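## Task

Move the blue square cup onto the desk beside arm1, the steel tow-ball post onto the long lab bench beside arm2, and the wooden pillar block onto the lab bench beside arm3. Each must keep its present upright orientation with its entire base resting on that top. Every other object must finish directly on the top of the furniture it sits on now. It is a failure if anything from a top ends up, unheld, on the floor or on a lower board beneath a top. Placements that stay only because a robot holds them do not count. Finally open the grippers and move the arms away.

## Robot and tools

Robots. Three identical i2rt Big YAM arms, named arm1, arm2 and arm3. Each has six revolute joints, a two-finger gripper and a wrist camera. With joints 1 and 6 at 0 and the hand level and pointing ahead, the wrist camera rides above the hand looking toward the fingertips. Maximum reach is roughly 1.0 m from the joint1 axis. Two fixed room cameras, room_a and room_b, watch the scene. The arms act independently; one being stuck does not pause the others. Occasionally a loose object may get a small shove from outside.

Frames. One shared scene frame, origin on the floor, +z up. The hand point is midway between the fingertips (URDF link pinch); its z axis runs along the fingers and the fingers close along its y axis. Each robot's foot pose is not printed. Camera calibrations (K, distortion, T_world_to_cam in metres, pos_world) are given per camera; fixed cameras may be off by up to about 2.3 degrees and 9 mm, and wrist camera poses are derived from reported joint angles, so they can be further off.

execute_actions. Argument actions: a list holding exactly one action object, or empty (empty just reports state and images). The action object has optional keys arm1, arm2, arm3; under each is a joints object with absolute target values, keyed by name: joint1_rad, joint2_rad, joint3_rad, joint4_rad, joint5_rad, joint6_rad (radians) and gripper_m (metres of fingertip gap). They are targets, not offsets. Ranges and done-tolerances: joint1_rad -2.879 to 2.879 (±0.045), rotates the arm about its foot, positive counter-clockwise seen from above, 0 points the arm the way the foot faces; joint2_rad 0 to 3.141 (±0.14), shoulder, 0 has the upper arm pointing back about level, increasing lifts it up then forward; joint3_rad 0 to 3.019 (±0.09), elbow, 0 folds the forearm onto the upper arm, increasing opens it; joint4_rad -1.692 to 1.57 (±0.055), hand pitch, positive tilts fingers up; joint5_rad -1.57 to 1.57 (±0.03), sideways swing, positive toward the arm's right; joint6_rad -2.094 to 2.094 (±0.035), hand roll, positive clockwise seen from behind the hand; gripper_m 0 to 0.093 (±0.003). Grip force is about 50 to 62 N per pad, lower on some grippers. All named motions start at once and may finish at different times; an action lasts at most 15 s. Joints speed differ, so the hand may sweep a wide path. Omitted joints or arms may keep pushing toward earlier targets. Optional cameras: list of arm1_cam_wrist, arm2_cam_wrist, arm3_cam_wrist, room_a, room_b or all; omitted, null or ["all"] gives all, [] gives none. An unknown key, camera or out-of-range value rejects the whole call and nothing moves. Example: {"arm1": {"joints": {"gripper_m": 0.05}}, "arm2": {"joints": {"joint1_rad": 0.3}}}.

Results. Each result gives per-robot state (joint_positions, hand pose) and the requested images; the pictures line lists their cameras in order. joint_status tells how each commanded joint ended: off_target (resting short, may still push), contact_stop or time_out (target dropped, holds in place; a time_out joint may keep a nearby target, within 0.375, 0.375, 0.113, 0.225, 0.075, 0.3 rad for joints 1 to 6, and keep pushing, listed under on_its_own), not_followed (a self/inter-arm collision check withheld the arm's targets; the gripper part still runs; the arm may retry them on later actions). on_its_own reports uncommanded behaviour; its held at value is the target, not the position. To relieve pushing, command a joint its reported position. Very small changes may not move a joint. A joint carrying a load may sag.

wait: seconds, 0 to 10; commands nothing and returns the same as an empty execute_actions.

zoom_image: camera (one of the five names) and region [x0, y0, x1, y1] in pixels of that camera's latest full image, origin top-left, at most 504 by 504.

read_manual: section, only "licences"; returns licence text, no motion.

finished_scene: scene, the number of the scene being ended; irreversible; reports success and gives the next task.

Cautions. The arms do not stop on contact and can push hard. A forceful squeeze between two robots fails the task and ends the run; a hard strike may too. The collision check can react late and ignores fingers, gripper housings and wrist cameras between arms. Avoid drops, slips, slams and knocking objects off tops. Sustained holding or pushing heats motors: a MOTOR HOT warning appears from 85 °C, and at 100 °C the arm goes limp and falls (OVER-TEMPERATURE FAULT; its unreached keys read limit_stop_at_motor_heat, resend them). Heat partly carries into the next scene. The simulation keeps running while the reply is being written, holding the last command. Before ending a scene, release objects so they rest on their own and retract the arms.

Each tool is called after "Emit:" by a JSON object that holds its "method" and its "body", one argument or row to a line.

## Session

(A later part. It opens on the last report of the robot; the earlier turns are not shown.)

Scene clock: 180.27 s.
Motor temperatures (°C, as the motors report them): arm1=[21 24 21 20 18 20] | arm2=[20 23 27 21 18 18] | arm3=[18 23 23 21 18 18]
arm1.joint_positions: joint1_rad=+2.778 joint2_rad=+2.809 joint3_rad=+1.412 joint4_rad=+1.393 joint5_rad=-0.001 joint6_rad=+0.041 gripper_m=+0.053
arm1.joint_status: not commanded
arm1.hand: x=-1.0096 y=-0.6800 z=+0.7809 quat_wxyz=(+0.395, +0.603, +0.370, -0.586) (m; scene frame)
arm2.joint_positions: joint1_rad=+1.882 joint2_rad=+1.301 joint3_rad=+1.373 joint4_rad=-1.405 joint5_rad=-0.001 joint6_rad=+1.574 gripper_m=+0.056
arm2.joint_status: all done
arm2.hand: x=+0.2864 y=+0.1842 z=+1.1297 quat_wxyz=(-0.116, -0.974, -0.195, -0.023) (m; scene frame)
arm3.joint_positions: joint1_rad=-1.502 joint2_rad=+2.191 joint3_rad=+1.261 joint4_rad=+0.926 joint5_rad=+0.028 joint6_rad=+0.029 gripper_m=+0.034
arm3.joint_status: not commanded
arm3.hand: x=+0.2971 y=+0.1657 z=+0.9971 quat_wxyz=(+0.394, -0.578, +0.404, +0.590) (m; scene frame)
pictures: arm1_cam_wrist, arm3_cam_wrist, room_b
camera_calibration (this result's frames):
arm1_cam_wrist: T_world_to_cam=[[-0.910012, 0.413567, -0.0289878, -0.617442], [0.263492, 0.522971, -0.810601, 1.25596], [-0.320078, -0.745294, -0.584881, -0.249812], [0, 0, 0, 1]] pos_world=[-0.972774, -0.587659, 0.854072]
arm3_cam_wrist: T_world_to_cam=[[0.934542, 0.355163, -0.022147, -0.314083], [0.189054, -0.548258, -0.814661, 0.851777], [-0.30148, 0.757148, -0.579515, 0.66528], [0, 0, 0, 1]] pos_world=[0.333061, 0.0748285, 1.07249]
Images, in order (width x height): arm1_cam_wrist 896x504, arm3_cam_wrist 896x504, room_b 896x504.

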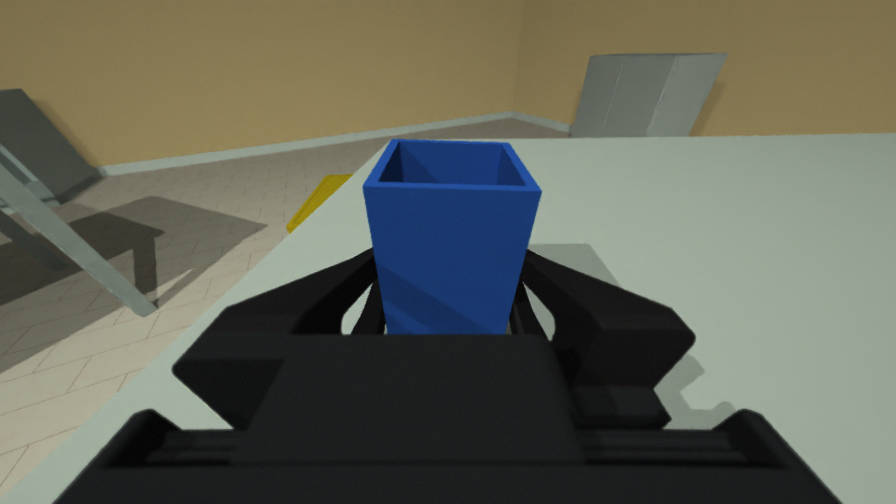

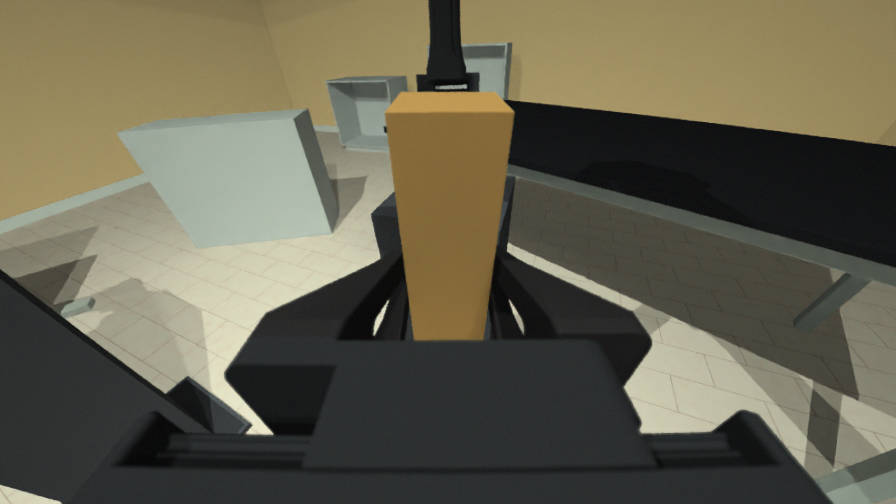

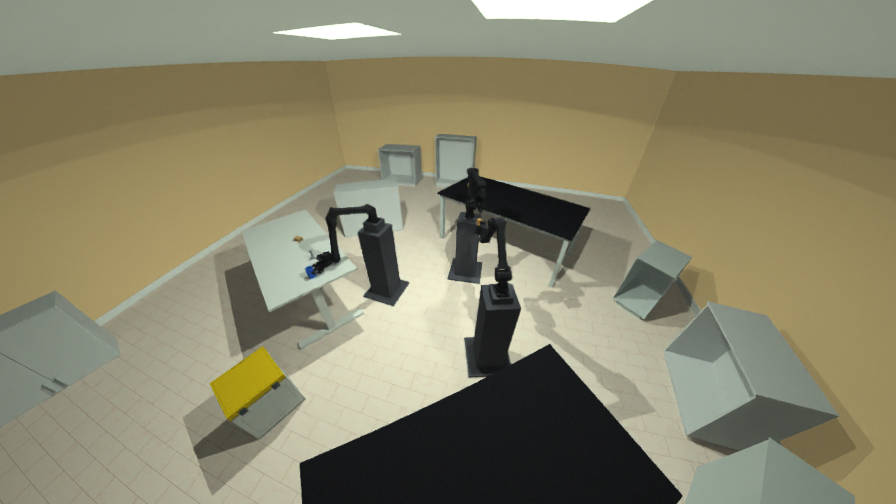

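Emit:
{"method": "execute_actions", "body": {
  "actions": [
    {"arm1":{"joints":{"joint2_rad":2.845,"joint3_rad":1.46}},"arm2":{"joints":{"joint1_rad":0.54,"joint2_rad":0.7,"joint3_rad":0.9,"joint4_rad":-1.0,"joint6_rad":0,"gripper_m":0.093}},"arm3":{"joints":{"joint1_rad":1.5,"joint2_rad":2.1,"joint3_rad":1.01,"joint4_rad":1.1}}}
  ],
  "cameras": []
}}

Emit:
{"method": "execute_actions", "body": {
  "actions": [
    {"arm1":{"joints":{"gripper_m":0.093}},"arm2":{"joints":{"joint2_rad":1.52,"joint3_rad":0.45,"joint4_rad":1.09}},"arm3":{"joints":{"joint2_rad":2.40,"joint4_rad":1.42}}}
  ],
  "cameras": ["arm1_cam_wrist","room_b"]
}}

Scene clock: 192.13 s.
Motor temperatures (°C, as the motors report them): arm1=[21 24 20 20 18 20] | arm2=[20 23 28 21 18 18] | arm3=[18 23 23 21 18 18]
arm1.joint_positions: joint1_rad=+2.778 joint2_rad=+2.821 joint3_rad=+1.438 joint4_rad=+1.393 joint5_rad=-0.001 joint6_rad=+0.041 gripper_m=+0.053
arm1.joint_status: all done
arm1.hand: x=-1.0121 y=-0.6856 z=+0.7809 quat_wxyz=(+0.398, +0.598, +0.367, -0.590) (m; scene frame)
arm2.joint_positions: joint1_rad=+0.547 joint2_rad=+0.697 joint3_rad=+0.913 joint4_rad=-1.027 joint5_rad=+0.000 joint6_rad=+0.014 gripper_m=+0.093
arm2.joint_status: all done
arm2.hand: x=-0.1341 y=+0.3886 z=+1.1567 quat_wxyz=(-0.118, -0.884, -0.283, +0.352) (m; scene frame)
arm3.joint_positions: joint1_rad=+1.506 joint2_rad=+2.117 joint3_rad=+1.014 joint4_rad=+1.077 joint5_rad=+0.029 joint6_rad=+0.030 gripper_m=+0.034
arm3.joint_status: all done
arm3.hand: x=+0.7686 y=-1.2186 z=+0.9613 quat_wxyz=(-0.552, -0.455, -0.558, +0.420) (m; scene frame)
pictures: none
No camera images: the call's "cameras" was empty. Leave "cameras" out to get every camera's image.

Scene clock: 194.17 s.
Motor temperatures (°C, as the motors report them): arm1=[21 24 20 20 18 20] | arm2=[20 23 28 21 18 18] | arm3=[18 23 22 21 18 18]
arm1.joint_positions: joint1_rad=+2.778 joint2_rad=+2.821 joint3_rad=+1.438 joint4_rad=+1.393 joint5_rad=-0.001 joint6_rad=+0.041 gripper_m=+0.093
arm1.joint_status: all done
arm1.hand: x=-1.0121 y=-0.6856 z=+0.7809 quat_wxyz=(+0.398, +0.598, +0.367, -0.590) (m; scene frame)
arm2.joint_positions: joint1_rad=+0.547 joint2_rad=+1.520 joint3_rad=+0.442 joint4_rad=+1.059 joint5_rad=+0.000 joint6_rad=+0.014 gripper_m=+0.093
arm2.joint_status: all done
arm2.hand: x=-0.2789 y=+0.2821 z=+0.9991 quat_wxyz=(-0.223, -0.679, -0.217, +0.665) (m; scene frame)
arm3.joint_positions: joint1_rad=+1.506 joint2_rad=+2.406 joint3_rad=+1.000 joint4_rad=+1.398 joint5_rad=+0.029 joint6_rad=+0.030 gripper_m=+0.034
arm3.joint_status: all done
arm3.hand: x=+0.7590 y=-1.1805 z=+0.8452 quat_wxyz=(-0.557, -0.452, -0.553, +0.423) (m; scene frame)
pictures: arm1_cam_wrist, room_b
camera_calibration (this result's frames):
arm1_cam_wrist: T_world_to_cam=[[-0.910183, 0.413193, -0.0289622, -0.6179], [0.25847, 0.511935, -0.819216, 1.25365], [-0.323668, -0.753122, -0.572753, -0.273243], [0, 0, 0, 1]] pos_world=[-0.974872, -0.592261, 0.852614]
Images, in order (width x height): arm1_cam_wrist 896x504, room_b 896x504.

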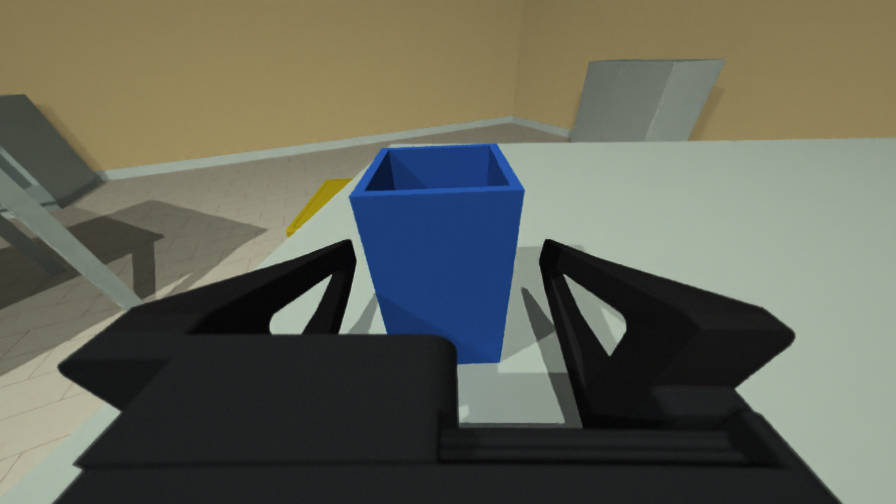

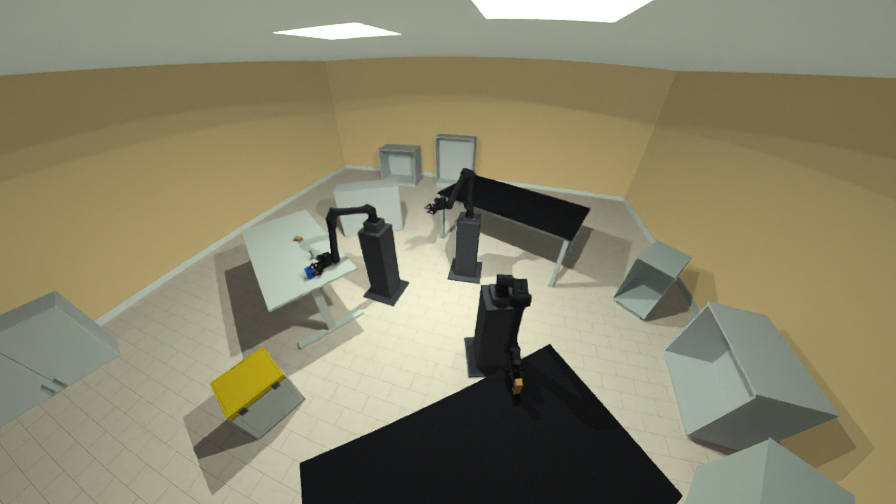

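Emit:
{"method": "execute_actions", "body": {
  "actions": [
    {"arm1":{"joints":{"joint2_rad":2.45,"joint3_rad":1.1}},"arm3":{"joints":{"joint2_rad":2.51,"joint3_rad":1.135,"joint4_rad":1.44,"joint6_rad":0.0}}}
  ],
  "cameras": []
}}

Emit:
{"method": "execute_actions", "body": {
  "actions": [
    {"arm1":{"joints":{"joint1_rad":2.4,"joint2_rad":2.279,"joint3_rad":1.775,"joint4_rad":-1.05,"joint6_rad":0.0}}}
  ],
  "cameras": ["arm1_cam_wrist","room_a"]
}}

Emit:
{"method": "zoom_image", "body": {
  "camera": "room_a",
  "region": [460,40,580,130]
}}

Scene clock: 203.90 s.
Motor temperatures (°C, as the motors report them): arm1=[21 24 20 20 18 20] | arm2=[20 22 27 21 18 18] | arm3=[18 23 22 21 18 18]
arm1.joint_positions: joint1_rad=+2.778 joint2_rad=+2.432 joint3_rad=+1.104 joint4_rad=+1.405 joint5_rad=-0.001 joint6_rad=+0.041 gripper_m=+0.093
arm1.joint_status: all done
arm1.hand: x=-0.9999 y=-0.6583 z=+0.9423 quat_wxyz=(+0.411, +0.578, +0.355, -0.609) (m; scene frame)
arm2.joint_positions: joint1_rad=+0.547 joint2_rad=+1.520 joint3_rad=+0.442 joint4_rad=+1.059 joint5_rad=+0.000 joint6_rad=+0.014 gripper_m=+0.093
arm2.joint_status: not commanded
arm2.hand: x=-0.2789 y=+0.2821 z=+0.9991 quat_wxyz=(-0.223, -0.679, -0.217, +0.665) (m; scene frame)
arm3.joint_positions: joint1_rad=+1.506 joint2_rad=+2.478 joint3_rad=+1.120 joint4_rad=+1.420 joint5_rad=+0.029 joint6_rad=+0.013 gripper_m=+0.034
arm3.joint_status: all done
arm3.hand: x=+0.7672 y=-1.2107 z=+0.8415 quat_wxyz=(-0.573, -0.432, -0.537, +0.443) (m; scene frame)
pictures: none
No camera images: the call's "cameras" was empty. Leave "cameras" out to get every camera's image.

Scene clock: 206.10 s.
Motor temperatures (°C, as the motors report them): arm1=[21 25 21 20 18 20] | arm2=[20 22 27 21 18 18] | arm3=[18 23 22 21 18 18]
arm1.joint_positions: joint1_rad=+2.408 joint2_rad=+2.267 joint3_rad=+1.750 joint4_rad=-1.033 joint5_rad=+0.001 joint6_rad=+0.009 gripper_m=+0.093
arm1.joint_status: all done
arm1.hand: x=-1.1819 y=-0.4860 z=+0.9104 quat_wxyz=(+0.005, +0.928, +0.372, -0.010) (m; scene frame)
arm2.joint_positions: joint1_rad=+0.547 joint2_rad=+1.520 joint3_rad=+0.442 joint4_rad=+1.059 joint5_rad=+0.000 joint6_rad=+0.014 gripper_m=+0.093
arm2.joint_status: not commanded
arm2.hand: x=-0.2789 y=+0.2821 z=+0.9991 quat_wxyz=(-0.223, -0.679, -0.217, +0.665) (m; scene frame)
arm3.joint_positions: joint1_rad=+1.506 joint2_rad=+2.478 joint3_rad=+1.120 joint4_rad=+1.420 joint5_rad=+0.029 joint6_rad=+0.013 gripper_m=+0.034
arm3.joint_status: not commanded
arm3.hand: x=+0.7672 y=-1.2107 z=+0.8415 quat_wxyz=(-0.573, -0.432, -0.537, +0.443) (m; scene frame)
pictures: arm1_cam_wrist, room_a
camera_calibration (this result's frames):
arm1_cam_wrist: T_world_to_cam=[[-0.700915, 0.713244, -0.00112747, -0.48333], [0.587792, 0.578526, 0.565516, 0.462342], [0.404003, 0.395716, -0.824736, 1.5441], [0, 0, 0, 1]] pos_world=[-1.23436, -0.533771, 1.01147]
Images, in order (width x height): arm1_cam_wrist 896x504, room_a 896x504.

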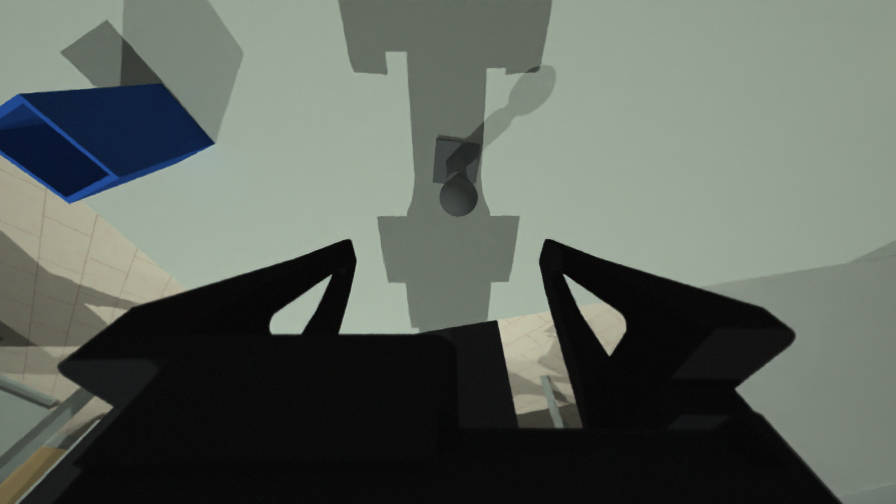

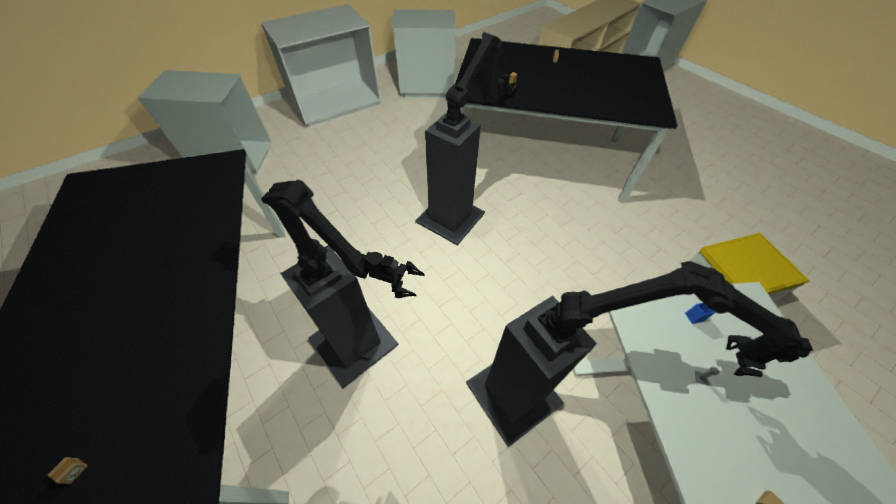

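Region (460, 40, 580, 130) of room_a's 896x504 image, scaled by 4.200, with more detail than that image has; it fills the top 378 rows of this view, and the rest is white.

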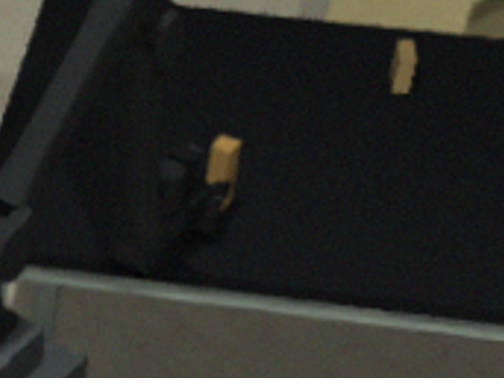

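Emit:
{"method": "execute_actions", "body": {
  "actions": [
    {"arm1":{"joints":{"joint1_rad":2.388,"joint2_rad":2.408,"joint4_rad":-0.915}},"arm3":{"joints":{"joint2_rad":2.545}}}
  ],
  "cameras": ["arm1_cam_wrist"]
}}

Scene clock: 211.87 s.
Motor temperatures (°C, as the motors report them): arm1=[21 25 22 20 18 20] | arm2=[20 22 26 21 18 18] | arm3=[18 23 21 21 18 18]
arm1.joint_positions: joint1_rad=+2.394 joint2_rad=+2.409 joint3_rad=+1.752 joint4_rad=-0.933 joint5_rad=+0.001 joint6_rad=+0.009 gripper_m=+0.093
arm1.joint_status: all done
arm1.hand: x=-1.1826 y=-0.4746 z=+0.8218 quat_wxyz=(-0.003, +0.931, +0.366, +0.008) (m; scene frame)
arm2.joint_positions: joint1_rad=+0.547 joint2_rad=+1.520 joint3_rad=+0.442 joint4_rad=+1.059 joint5_rad=+0.000 joint6_rad=+0.014 gripper_m=+0.093
arm2.joint_status: not commanded
arm2.hand: x=-0.2789 y=+0.2821 z=+0.9991 quat_wxyz=(-0.223, -0.679, -0.217, +0.665) (m; scene frame)
arm3.joint_positions: joint1_rad=+1.506 joint2_rad=+2.505 joint3_rad=+1.120 joint4_rad=+1.427 joint5_rad=+0.028 joint6_rad=+0.011 gripper_m=+0.034
arm3.joint_status: all done
arm3.hand: x=+0.7660 y=-1.2057 z=+0.8255 quat_wxyz=(-0.568, -0.436, -0.543, +0.439) (m; scene frame)
pictures: arm1_cam_wrist
camera_calibration (this result's frames):
arm1_cam_wrist: T_world_to_cam=[[-0.691087, 0.72277, -0.00133552, -0.47575], [0.578684, 0.554422, 0.598114, 0.457282], [0.43304, 0.412576, -0.80141, 1.48996], [0, 0, 0, 1]] pos_world=[-1.23862, -0.52439, 0.919926]
Images, in order (width x height): arm1_cam_wrist 896x504.

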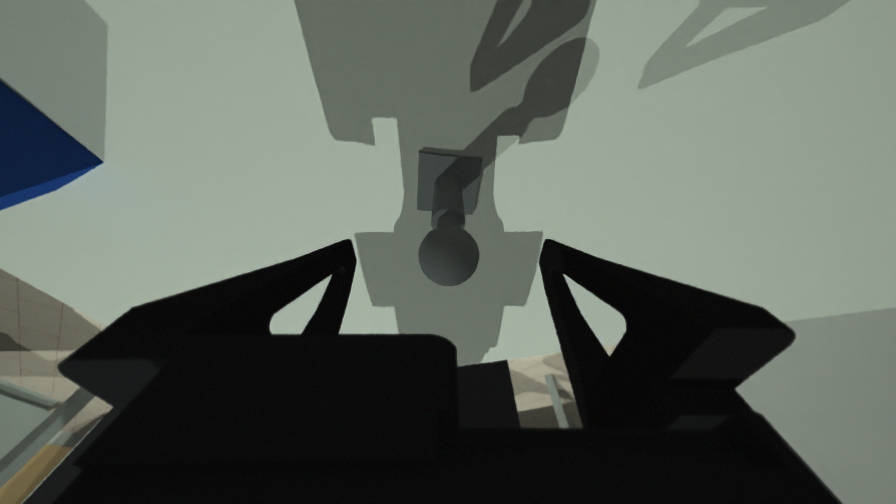

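Emit:
{"method": "execute_actions", "body": {
  "actions": [
    {"arm1":{"joints":{"gripper_m":0.012}},"arm3":{"joints":{"joint2_rad":2.52,"gripper_m":0.093}}}
  ],
  "cameras": ["arm1_cam_wrist","arm3_cam_wrist"]
}}

Scene clock: 215.20 s.
Motor temperatures (°C, as the motors report them): arm1=[21 25 22 20 18 20] | arm2=[20 22 26 21 18 18] | arm3=[18 23 21 21 18 18]
arm1.joint_positions: joint1_rad=+2.394 joint2_rad=+2.409 joint3_rad=+1.752 joint4_rad=-0.932 joint5_rad=+0.001 joint6_rad=+0.009 gripper_m=+0.027
arm1.joint_status: gripper_m off_target (ended at +0.027, target +0.012)
arm1.hand: x=-1.1828 y=-0.4748 z=+0.8218 quat_wxyz=(-0.003, +0.931, +0.366, +0.008) (m; scene frame)
arm2.joint_positions: joint1_rad=+0.547 joint2_rad=+1.520 joint3_rad=+0.442 joint4_rad=+1.059 joint5_rad=+0.000 joint6_rad=+0.014 gripper_m=+0.093
arm2.joint_status: not commanded
arm2.hand: x=-0.2789 y=+0.2821 z=+0.9991 quat_wxyz=(-0.223, -0.679, -0.217, +0.665) (m; scene frame)
arm3.joint_positions: joint1_rad=+1.506 joint2_rad=+2.505 joint3_rad=+1.120 joint4_rad=+1.427 joint5_rad=+0.028 joint6_rad=+0.011 gripper_m=+0.093
arm3.joint_status: all done
arm3.hand: x=+0.7660 y=-1.2057 z=+0.8255 quat_wxyz=(-0.568, -0.436, -0.543, +0.439) (m; scene frame)
pictures: arm1_cam_wrist, arm3_cam_wrist
camera_calibration (this result's frames):
arm1_cam_wrist: T_world_to_cam=[[-0.691362, 0.722508, -0.00133659, -0.4762], [0.578968, 0.555115, 0.597196, 0.458929], [0.432221, 0.412105, -0.802094, 1.48949], [0, 0, 0, 1]] pos_world=[-1.23872, -0.524527, 0.920006]
arm3_cam_wrist: T_world_to_cam=[[-0.973642, -0.227302, -0.0188504, 0.487632], [-0.112015, 0.548532, -0.828593, 1.4359], [0.198681, -0.804641, -0.559535, -0.537161], [0, 0, 0, 1]] pos_world=[0.742345, -1.10902, 0.898409]
Images, in order (width x height): arm1_cam_wrist 896x504, arm3_cam_wrist 896x504.

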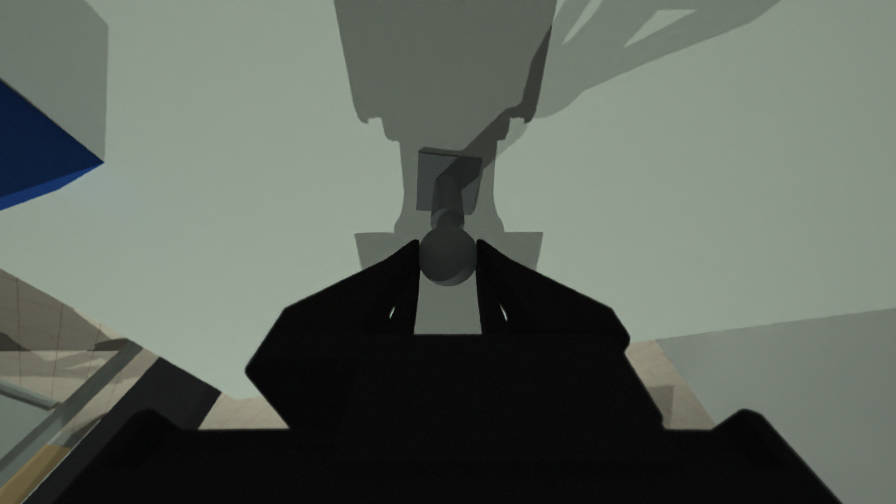

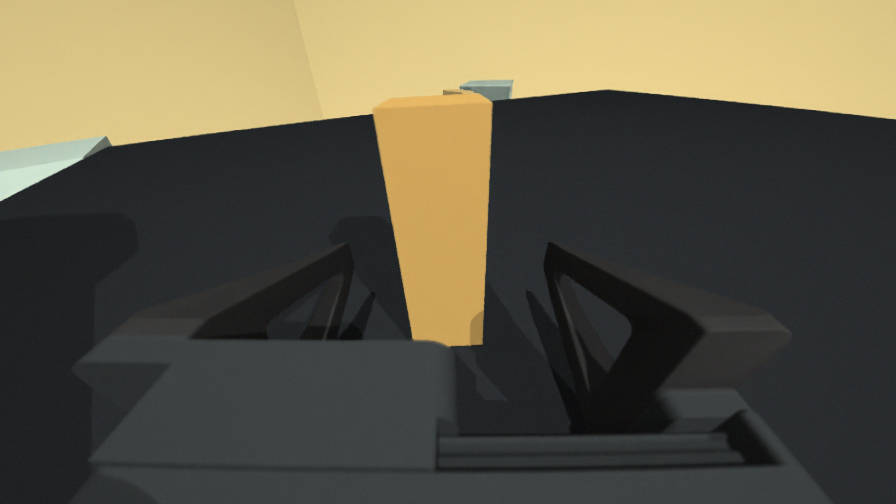

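Emit:
{"method": "execute_actions", "body": {
  "actions": [
    {"arm1":{"joints":{"joint2_rad":2.0,"joint3_rad":1.55,"joint4_rad":-1.11}},"arm3":{"joints":{"joint2_rad":2.1,"joint3_rad":0.75}}}
  ],
  "cameras": ["arm1_cam_wrist"]
}}

Emit:
{"method": "execute_actions", "body": {
  "actions": [
    {"arm1":{"joints":{"joint1_rad":-0.88,"joint2_rad":1.5,"joint3_rad":1.01,"joint4_rad":-1.08,"joint6_rad":1.58}},"arm3":{"joints":{"joint2_rad":1.2,"joint4_rad":0}}}
  ],
  "cameras": ["arm2_cam_wrist","arm1_cam_wrist"]
}}

Scene clock: 221.60 s.
Motor temperatures (°C, as the motors report them): arm1=[21 25 22 20 18 20] | arm2=[20 22 26 21 18 18] | arm3=[18 23 21 21 18 18]
arm1.joint_positions: joint1_rad=+2.394 joint2_rad=+2.010 joint3_rad=+1.531 joint4_rad=-1.100 joint5_rad=+0.001 joint6_rad=+0.009 gripper_m=+0.027
arm1.joint_status: all done
arm1.hand: x=-1.1355 y=-0.4294 z=+0.9900 quat_wxyz=(-0.001, +0.931, +0.366, +0.003) (m; scene frame)
arm2.joint_positions: joint1_rad=+0.547 joint2_rad=+1.520 joint3_rad=+0.442 joint4_rad=+1.059 joint5_rad=+0.000 joint6_rad=+0.014 gripper_m=+0.093
arm2.joint_status: not commanded
arm2.hand: x=-0.2789 y=+0.2821 z=+0.9991 quat_wxyz=(-0.223, -0.679, -0.217, +0.665) (m; scene frame)
arm3.joint_positions: joint1_rad=+1.506 joint2_rad=+2.084 joint3_rad=+0.756 joint4_rad=+1.433 joint5_rad=+0.028 joint6_rad=+0.011 gripper_m=+0.093
arm3.joint_status: all done
arm3.hand: x=+0.7448 y=-1.1307 z=+0.9728 quat_wxyz=(-0.585, -0.422, -0.525, +0.452) (m; scene frame)
pictures: arm1_cam_wrist
camera_calibration (this result's frames):
arm1_cam_wrist: T_world_to_cam=[[-0.691353, 0.722516, -0.00128539, -0.476099], [0.583579, 0.559456, 0.588595, 0.321419], [0.425988, 0.406177, -0.808427, 1.58187], [0, 0, 0, 1]] pos_world=[-1.19058, -0.478351, 1.08903]
Images, in order (width x height): arm1_cam_wrist 896x504.

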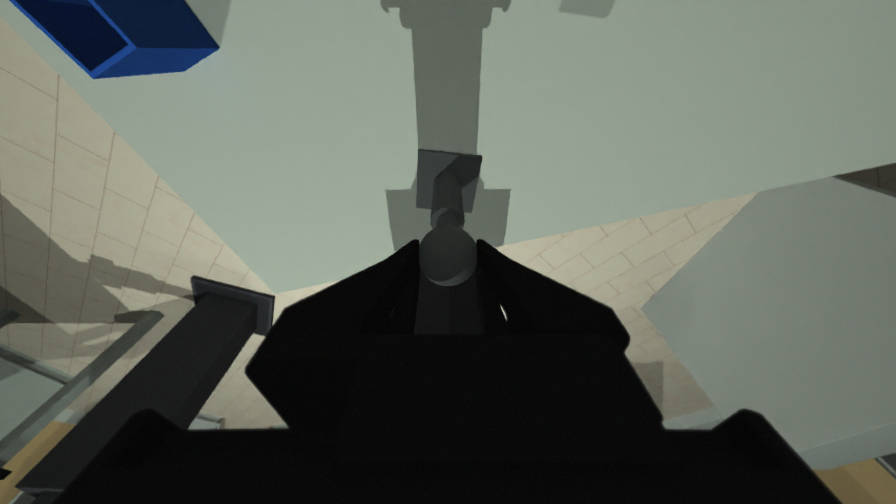

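Scene clock: 224.27 s.
Motor temperatures (°C, as the motors report them): arm1=[21 25 22 20 18 20] | arm2=[20 22 26 21 18 18] | arm3=[18 23 22 21 18 18]
arm1.joint_positions: joint1_rad=-0.885 joint2_rad=+1.509 joint3_rad=+1.007 joint4_rad=-1.084 joint5_rad=+0.002 joint6_rad=+1.570 gripper_m=+0.027
arm1.joint_status: all done
arm1.hand: x=-0.3894 y=+0.2011 z=+1.0486 quat_wxyz=(+0.002, -0.456, -0.890, +0.009) (m; scene frame)
arm2.joint_positions: joint1_rad=+0.547 joint2_rad=+1.520 joint3_rad=+0.442 joint4_rad=+1.059 joint5_rad=+0.000 joint6_rad=+0.014 gripper_m=+0.093
arm2.joint_status: not commanded
arm2.hand: x=-0.2789 y=+0.2821 z=+0.9991 quat_wxyz=(-0.223, -0.679, -0.217, +0.665) (m; scene frame)
arm3.joint_positions: joint1_rad=+1.506 joint2_rad=+1.203 joint3_rad=+0.749 joint4_rad=+0.012 joint5_rad=+0.028 joint6_rad=+0.011 gripper_m=+0.093
arm3.joint_status: all done
arm3.hand: x=+0.7210 y=-1.0469 z=+1.1273 quat_wxyz=(-0.417, -0.526, -0.665, +0.327) (m; scene frame)
pictures: arm1_cam_wrist, arm2_cam_wrist
camera_calibration (this result's frames):
arm1_cam_wrist: T_world_to_cam=[[-0.804186, -0.594144, 0.0166664, -0.213745], [-0.476075, 0.660658, 0.580417, -0.925561], [-0.355862, 0.458829, -0.814149, 0.746236], [0, 0, 0, 1]] pos_world=[-0.34697, 0.14209, 1.14832]
arm2_cam_wrist: T_world_to_cam=[[-0.592987, 0.805085, -0.0143005, -0.377976], [0.474609, 0.335117, -0.813906, 0.857888], [-0.650472, -0.489423, -0.58082, 0.662771], [0, 0, 0, 1]] pos_world=[-0.200183, 0.341185, 1.07779]
Images, in order (width x height): arm1_cam_wrist 896x504, arm2_cam_wrist 896x504.

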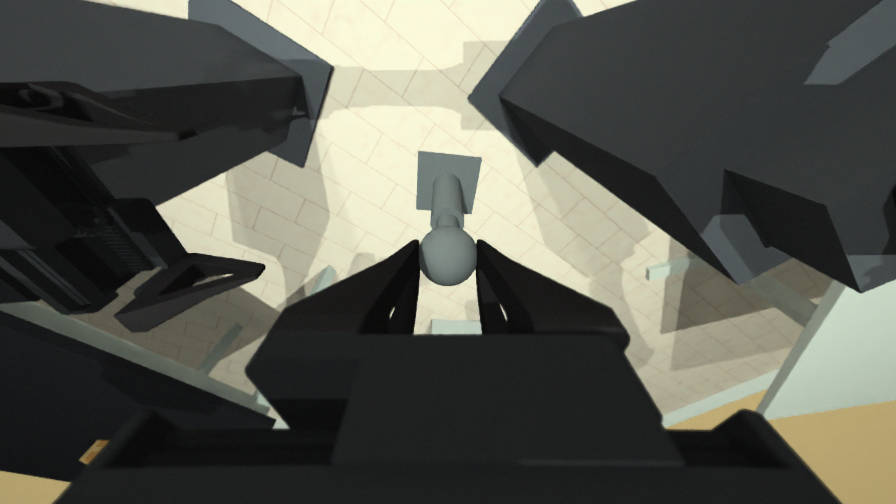

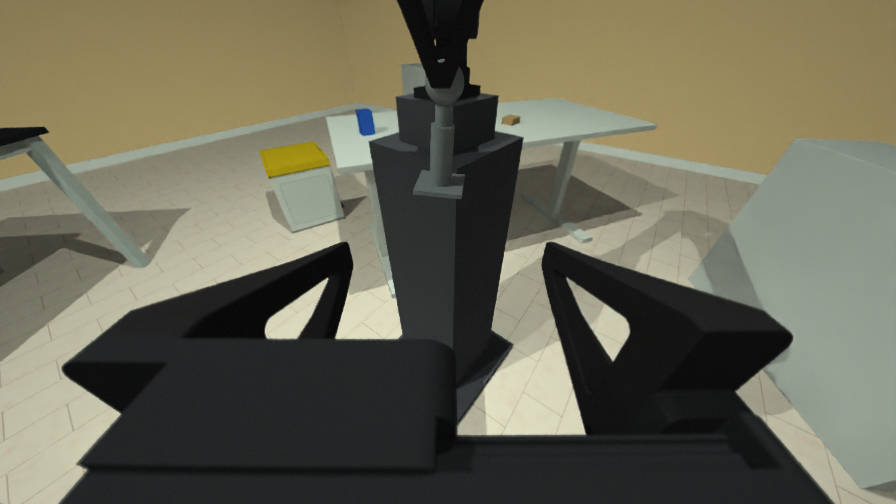

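Emit:
{"method": "execute_actions", "body": {
  "actions": [
    {"arm2":{"joints":{"joint2_rad":1.745,"joint3_rad":0.85,"joint4_rad":0.905,"joint5_rad":-0.025}}}
  ],
  "cameras": ["arm2_cam_wrist","arm1_cam_wrist"]
}}

Scene clock: 230.47 s.
Motor temperatures (°C, as the motors report them): arm1=[21 25 22 20 18 20] | arm2=[20 22 26 21 18 18] | arm3=[18 23 22 21 18 18]
arm1.joint_positions: joint1_rad=-0.885 joint2_rad=+1.509 joint3_rad=+1.007 joint4_rad=-1.084 joint5_rad=+0.002 joint6_rad=+1.570 gripper_m=+0.027
arm1.joint_status: not commanded
arm1.hand: x=-0.3894 y=+0.2011 z=+1.0486 quat_wxyz=(+0.002, -0.456, -0.890, +0.009) (m; scene frame)
arm2.joint_positions: joint1_rad=+0.547 joint2_rad=+1.750 joint3_rad=+0.815 joint4_rad=+0.919 joint5_rad=-0.021 joint6_rad=+0.014 gripper_m=+0.093
arm2.joint_status: all done
arm2.hand: x=-0.3830 y=+0.2011 z=+1.0078 quat_wxyz=(-0.231, -0.676, -0.224, +0.663) (m; scene frame)
arm3.joint_positions: joint1_rad=+1.506 joint2_rad=+1.203 joint3_rad=+0.749 joint4_rad=+0.012 joint5_rad=+0.028 joint6_rad=+0.011 gripper_m=+0.093
arm3.joint_status: not commanded
arm3.hand: x=+0.7210 y=-1.0469 z=+1.1273 quat_wxyz=(-0.417, -0.526, -0.665, +0.327) (m; scene frame)
pictures: arm1_cam_wrist, arm2_cam_wrist
camera_calibration (this result's frames):
arm1_cam_wrist: T_world_to_cam=[[-0.804186, -0.594144, 0.0166664, -0.213745], [-0.476075, 0.660658, 0.580417, -0.925561], [-0.355862, 0.458829, -0.814149, 0.746236], [0, 0, 0, 1]] pos_world=[-0.34697, 0.14209, 1.14832]
arm2_cam_wrist: T_world_to_cam=[[-0.61007, 0.792213, -0.0146122, -0.377989], [0.466016, 0.343834, -0.815234, 0.937785], [-0.640815, -0.504159, -0.578947, 0.56523], [0, 0, 0, 1]] pos_world=[-0.305415, 0.261971, 1.08623]
Images, in order (width x height): arm1_cam_wrist 896x504, arm2_cam_wrist 896x504.

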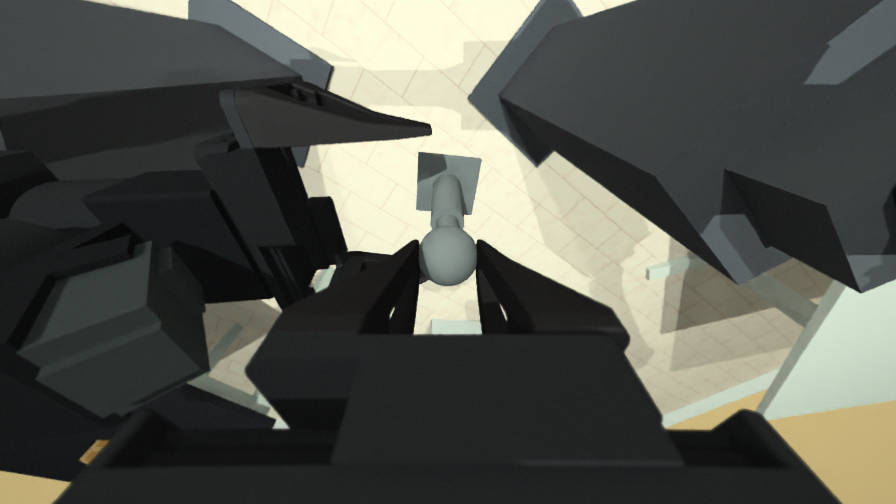

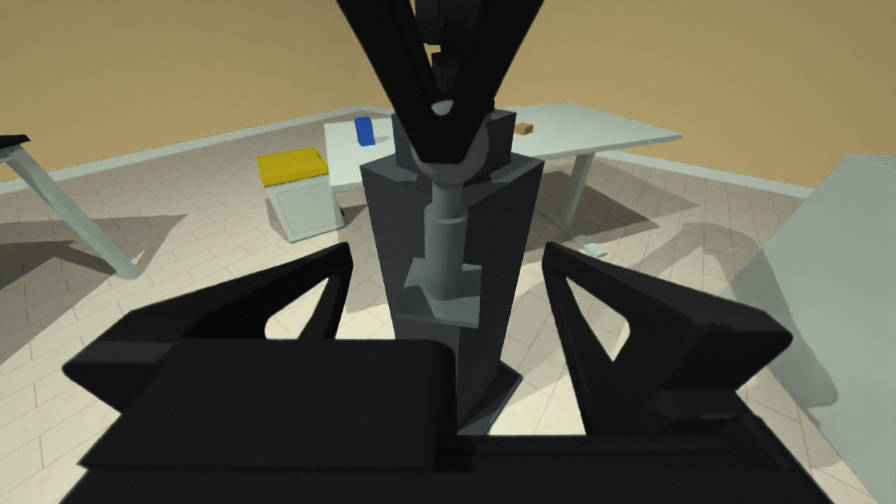

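Emit:
{"method": "execute_actions", "body": {
  "actions": [
    {"arm2":{"joints":{"joint2_rad":1.778,"joint3_rad":0.905}}}
  ],
  "cameras": ["arm2_cam_wrist","arm1_cam_wrist"]
}}

Scene clock: 233.87 s.
Motor temperatures (°C, as the motors report them): arm1=[21 24 22 20 18 20] | arm2=[20 23 26 21 18 18] | arm3=[18 23 23 21 18 18]
arm1.joint_positions: joint1_rad=-0.885 joint2_rad=+1.509 joint3_rad=+1.007 joint4_rad=-1.084 joint5_rad=+0.002 joint6_rad=+1.570 gripper_m=+0.027
arm1.joint_status: not commanded
arm1.hand: x=-0.3894 y=+0.2011 z=+1.0486 quat_wxyz=(+0.002, -0.456, -0.890, +0.009) (m; scene frame)
arm2.joint_positions: joint1_rad=+0.547 joint2_rad=+1.774 joint3_rad=+0.854 joint4_rad=+0.919 joint5_rad=-0.021 joint6_rad=+0.014 gripper_m=+0.093
arm2.joint_status: all done
arm2.hand: x=-0.3936 y=+0.1933 z=+1.0117 quat_wxyz=(-0.232, -0.671, -0.222, +0.668) (m; scene frame)
arm3.joint_positions: joint1_rad=+1.506 joint2_rad=+1.203 joint3_rad=+0.749 joint4_rad=+0.012 joint5_rad=+0.028 joint6_rad=+0.011 gripper_m=+0.093
arm3.joint_status: not commanded
arm3.hand: x=+0.7210 y=-1.0469 z=+1.1273 quat_wxyz=(-0.417, -0.526, -0.665, +0.327) (m; scene frame)
pictures: arm1_cam_wrist, arm2_cam_wrist
camera_calibration (this result's frames):
arm1_cam_wrist: T_world_to_cam=[[-0.804186, -0.594144, 0.0166664, -0.213745], [-0.476075, 0.660658, 0.580417, -0.925561], [-0.355862, 0.458829, -0.814149, 0.746236], [0, 0, 0, 1]] pos_world=[-0.34697, 0.14209, 1.14832]
arm2_cam_wrist: T_world_to_cam=[[-0.610245, 0.792084, -0.0142648, -0.378626], [0.455938, 0.336429, -0.823976, 0.954973], [-0.647859, -0.509331, -0.566445, 0.542374], [0, 0, 0, 1]] pos_world=[-0.315081, 0.254871, 1.0887]
Images, in order (width x height): arm1_cam_wrist 896x504, arm2_cam_wrist 896x504.

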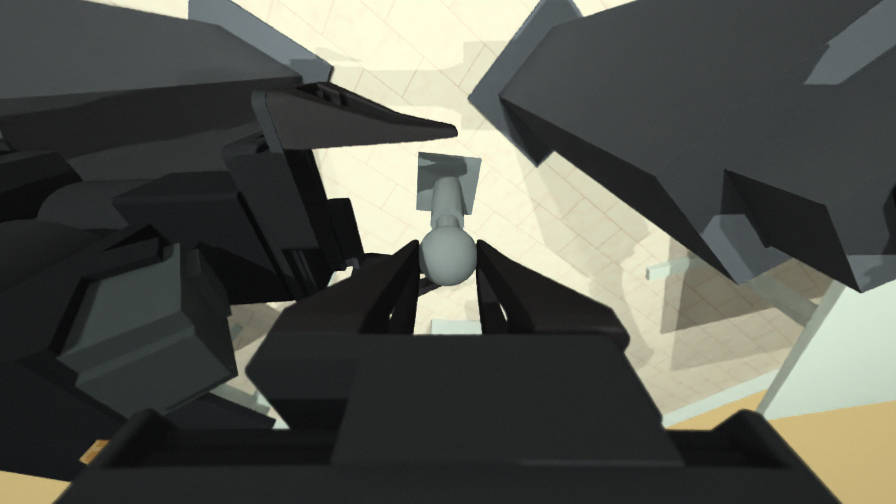

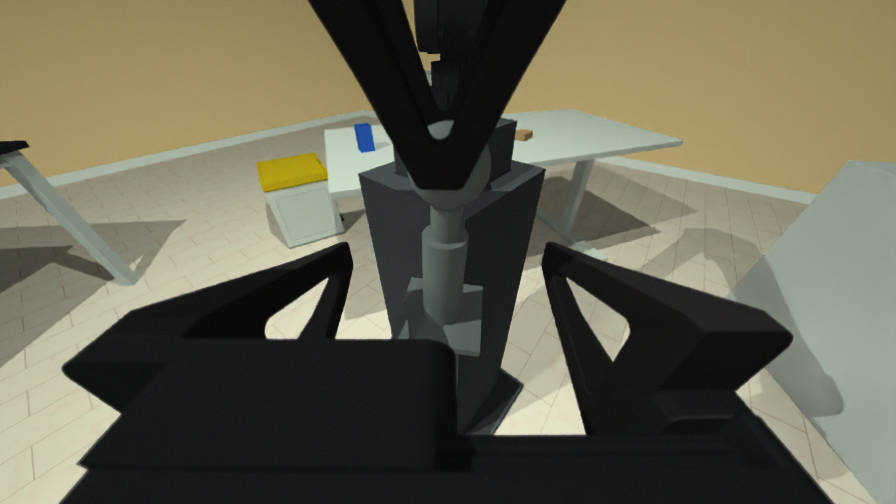

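Emit:
{"method": "execute_actions", "body": {
  "actions": [
    {"arm1":{"joints":{"joint4_rad":-1.05}},"arm2":{"joints":{"gripper_m":0.005}}}
  ],
  "cameras": ["arm2_cam_wrist","arm1_cam_wrist"]
}}

Scene clock: 238.27 s.
Motor temperatures (°C, as the motors report them): arm1=[21 24 22 20 18 20] | arm2=[20 23 27 21 18 18] | arm3=[18 23 23 21 18 18]
arm1.joint_positions: joint1_rad=-0.885 joint2_rad=+1.509 joint3_rad=+1.007 joint4_rad=-1.066 joint5_rad=+0.001 joint6_rad=+1.571 gripper_m=+0.027
arm1.joint_status: all done
arm1.hand: x=-0.3860 y=+0.2038 z=+1.0485 quat_wxyz=(-0.002, -0.457, -0.889, +0.000) (m; scene frame)
arm2.joint_positions: joint1_rad=+0.547 joint2_rad=+1.774 joint3_rad=+0.854 joint4_rad=+0.919 joint5_rad=-0.023 joint6_rad=+0.014 gripper_m=+0.019
arm2.joint_status: gripper_m off_target (ended at +0.019, target +0.005)
arm2.hand: x=-0.3934 y=+0.1931 z=+1.0117 quat_wxyz=(-0.233, -0.671, -0.223, +0.668) (m; scene frame)
arm3.joint_positions: joint1_rad=+1.506 joint2_rad=+1.203 joint3_rad=+0.749 joint4_rad=+0.012 joint5_rad=+0.028 joint6_rad=+0.011 gripper_m=+0.093
arm3.joint_status: not commanded
arm3.hand: x=+0.7210 y=-1.0469 z=+1.1273 quat_wxyz=(-0.417, -0.526, -0.665, +0.327) (m; scene frame)
pictures: arm1_cam_wrist, arm2_cam_wrist
camera_calibration (this result's frames):
arm1_cam_wrist: T_world_to_cam=[[-0.80495, -0.593342, -0.0012812, -0.190974], [-0.483431, 0.654585, 0.581217, -0.928129], [-0.344022, 0.468469, -0.813748, 0.748371], [0, 0, 0, 1]] pos_world=[-0.344955, 0.143638, 1.14818]
arm2_cam_wrist: T_world_to_cam=[[-0.611761, 0.790927, -0.0135009, -0.379444], [0.454911, 0.337796, -0.823984, 0.95431], [-0.647151, -0.510223, -0.566452, 0.542829], [0, 0, 0, 1]] pos_world=[-0.314963, 0.254715, 1.0887]
Images, in order (width x height): arm1_cam_wrist 896x504, arm2_cam_wrist 896x504.

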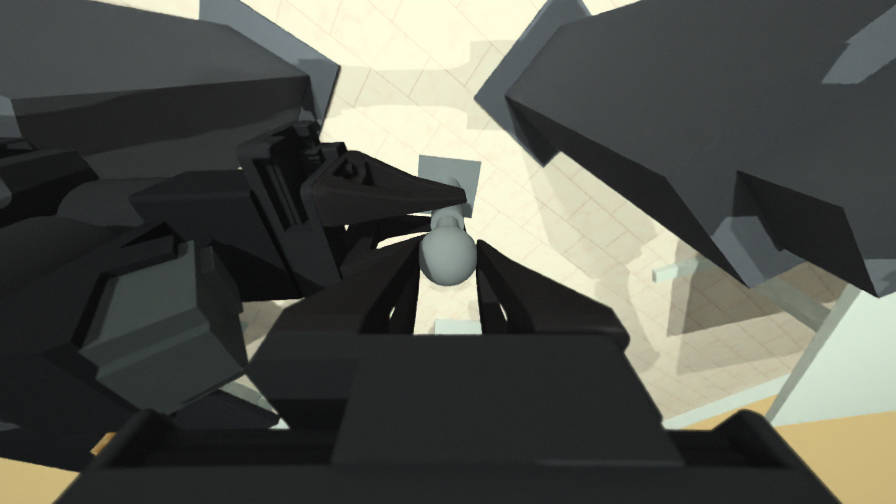

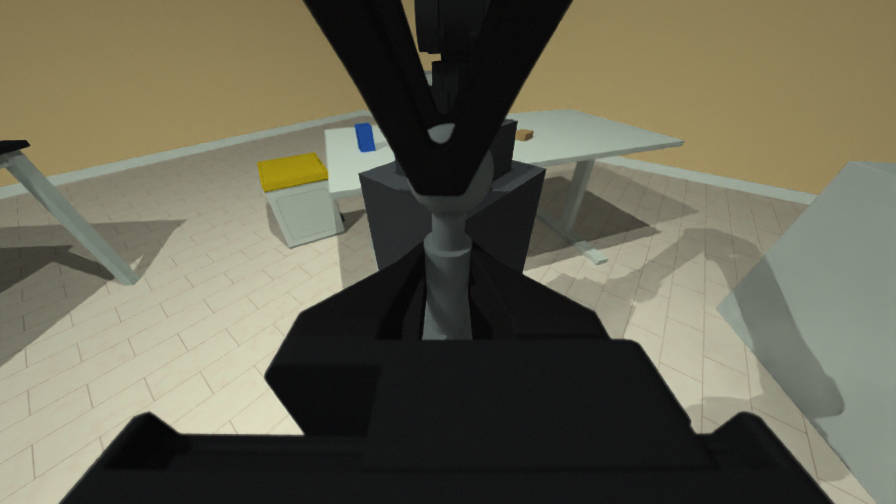

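Emit:
{"method": "execute_actions", "body": {
  "actions": [
    {"arm1":{"joints":{"gripper_m":0.05}}}
  ],
  "cameras": []
}}

Emit:
{"method": "execute_actions", "body": {
  "actions": [
    {"arm1":{"joints":{"joint2_rad":1.1}}}
  ],
  "cameras": []
}}

Emit:
{"method": "execute_actions", "body": {
  "actions": [
    {"arm1":{"joints":{"joint2_rad":0.6}},"arm2":{"joints":{"joint1_rad":-1.75,"joint2_rad":2.05,"joint3_rad":0.83,"joint4_rad":1.25}}}
  ],
  "cameras": []
}}

Emit:
{"method": "execute_actions", "body": {
  "actions": [
    {"arm2":{"joints":{"joint2_rad":2.19,"joint4_rad":1.40}}}
  ],
  "cameras": ["arm2_cam_wrist","room_a"]
}}

Scene clock: 248.13 s.
Motor temperatures (°C, as the motors report them): arm1=[21 24 22 20 18 20] | arm2=[20 23 27 21 18 18] | arm3=[18 23 23 21 18 18]
arm1.joint_positions: joint1_rad=-0.885 joint2_rad=+1.505 joint3_rad=+1.007 joint4_rad=-1.066 joint5_rad=+0.001 joint6_rad=+1.571 gripper_m=+0.050
arm1.joint_status: all done
arm1.hand: x=-0.3857 y=+0.2040 z=+1.0501 quat_wxyz=(-0.003, -0.457, -0.889, -0.002) (m; scene frame)
arm2.joint_positions: joint1_rad=+0.547 joint2_rad=+1.796 joint3_rad=+0.854 joint4_rad=+0.904 joint5_rad=-0.023 joint6_rad=+0.014 gripper_m=+0.019
arm2.joint_status: not commanded
arm2.hand: x=-0.3942 y=+0.1925 z=+0.9944 quat_wxyz=(-0.229, -0.683, -0.227, +0.655) (m; scene frame)
arm3.joint_positions: joint1_rad=+1.506 joint2_rad=+1.203 joint3_rad=+0.749 joint4_rad=+0.012 joint5_rad=+0.028 joint6_rad=+0.011 gripper_m=+0.093
arm3.joint_status: not commanded
arm3.hand: x=+0.7210 y=-1.0469 z=+1.1273 quat_wxyz=(-0.417, -0.526, -0.665, +0.327) (m; scene frame)
pictures: none
No camera images: the call's "cameras" was empty. Leave "cameras" out to get every camera's image.

Scene clock: 249.43 s.
Motor temperatures (°C, as the motors report them): arm1=[21 24 22 20 18 20] | arm2=[20 23 27 21 18 18] | arm3=[18 23 23 21 18 18]
arm1.joint_positions: joint1_rad=-0.885 joint2_rad=+1.093 joint3_rad=+1.007 joint4_rad=-1.066 joint5_rad=+0.001 joint6_rad=+1.571 gripper_m=+0.050
arm1.joint_status: all done
arm1.hand: x=-0.3967 y=+0.1967 z=+1.2064 quat_wxyz=(-0.096, -0.447, -0.870, -0.184) (m; scene frame)
arm2.joint_positions: joint1_rad=+0.547 joint2_rad=+1.796 joint3_rad=+0.854 joint4_rad=+0.904 joint5_rad=-0.023 joint6_rad=+0.014 gripper_m=+0.019
arm2.joint_status: not commanded
arm2.hand: x=-0.3942 y=+0.1925 z=+0.9944 quat_wxyz=(-0.229, -0.683, -0.227, +0.655) (m; scene frame)
arm3.joint_positions: joint1_rad=+1.506 joint2_rad=+1.203 joint3_rad=+0.749 joint4_rad=+0.012 joint5_rad=+0.028 joint6_rad=+0.011 gripper_m=+0.093
arm3.joint_status: not commanded
arm3.hand: x=+0.7210 y=-1.0469 z=+1.1273 quat_wxyz=(-0.417, -0.526, -0.665, +0.327) (m; scene frame)
pictures: none
No camera images: the call's "cameras" was empty. Leave "cameras" out to get every camera's image.

Scene clock: 251.63 s.
Motor temperatures (°C, as the motors report them): arm1=[21 24 22 20 18 20] | arm2=[20 23 27 21 18 18] | arm3=[18 23 23 21 18 18]
arm1.joint_positions: joint1_rad=-0.885 joint2_rad=+0.599 joint3_rad=+1.007 joint4_rad=-1.066 joint5_rad=+0.001 joint6_rad=+1.571 gripper_m=+0.050
arm1.joint_status: all done
arm1.hand: x=-0.4748 y=+0.1412 z=+1.3672 quat_wxyz=(-0.203, -0.410, -0.799, -0.391) (m; scene frame)
arm2.joint_positions: joint1_rad=-1.757 joint2_rad=+2.081 joint3_rad=+0.828 joint4_rad=+1.199 joint5_rad=-0.022 joint6_rad=+0.013 gripper_m=+0.019
arm2.joint_status: all done
arm2.hand: x=+0.1816 y=+1.2042 z=+0.8784 quat_wxyz=(+0.501, -0.489, +0.537, +0.470) (m; scene frame)
arm3.joint_positions: joint1_rad=+1.506 joint2_rad=+1.203 joint3_rad=+0.749 joint4_rad=+0.012 joint5_rad=+0.028 joint6_rad=+0.011 gripper_m=+0.093
arm3.joint_status: not commanded
arm3.hand: x=+0.7210 y=-1.0469 z=+1.1273 quat_wxyz=(-0.417, -0.526, -0.665, +0.327) (m; scene frame)
pictures: none
No camera images: the call's "cameras" was empty. Leave "cameras" out to get every camera's image.

Scene clock: 252.63 s.
Motor temperatures (°C, as the motors report them): arm1=[21 24 23 20 18 20] | arm2=[20 23 27 21 18 18] | arm3=[18 23 23 21 18 18]
arm1.joint_positions: joint1_rad=-0.885 joint2_rad=+0.599 joint3_rad=+1.007 joint4_rad=-1.066 joint5_rad=+0.001 joint6_rad=+1.571 gripper_m=+0.050
arm1.joint_status: not commanded
arm1.hand: x=-0.4748 y=+0.1412 z=+1.3672 quat_wxyz=(-0.203, -0.410, -0.799, -0.391) (m; scene frame)
arm2.joint_positions: joint1_rad=-1.757 joint2_rad=+2.224 joint3_rad=+0.823 joint4_rad=+1.346 joint5_rad=-0.022 joint6_rad=+0.013 gripper_m=+0.019
arm2.joint_status: all done
arm2.hand: x=+0.1801 y=+1.1893 z=+0.8267 quat_wxyz=(+0.501, -0.490, +0.537, +0.470) (m; scene frame)
arm3.joint_positions: joint1_rad=+1.506 joint2_rad=+1.203 joint3_rad=+0.749 joint4_rad=+0.012 joint5_rad=+0.028 joint6_rad=+0.011 gripper_m=+0.093
arm3.joint_status: not commanded
arm3.hand: x=+0.7210 y=-1.0469 z=+1.1273 quat_wxyz=(-0.417, -0.526, -0.665, +0.327) (m; scene frame)
pictures: arm2_cam_wrist, room_a
camera_calibration (this result's frames):
arm2_cam_wrist: T_world_to_cam=[[0.996952, -0.0767436, -0.0140266, -0.0763606], [-0.0580237, -0.609218, -0.790877, 1.39572], [0.0521495, 0.789281, -0.611814, -0.316505], [0, 0, 0, 1]] pos_world=[0.173618, 1.09425, 0.90913]
Images, in order (width x height): arm2_cam_wrist 896x504, room_a 896x504.

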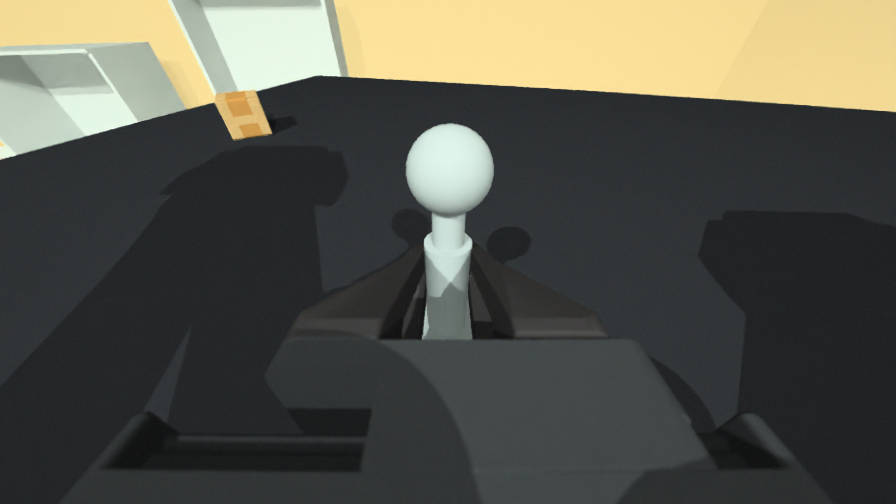

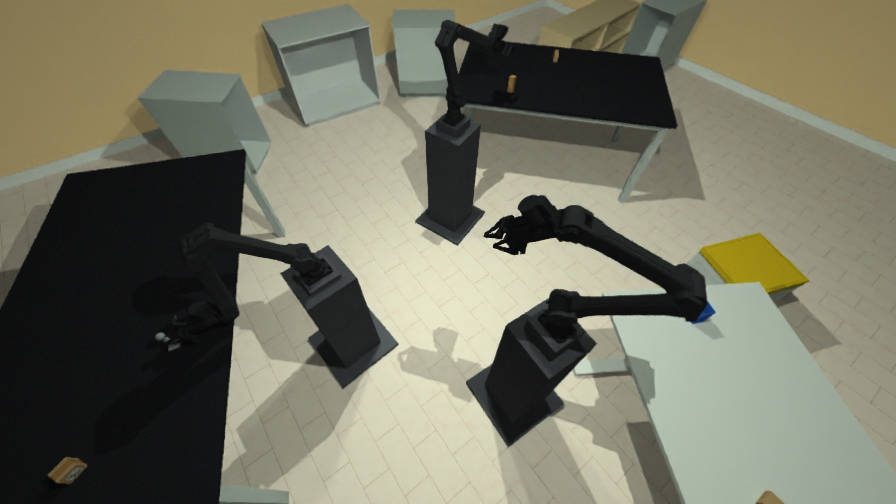

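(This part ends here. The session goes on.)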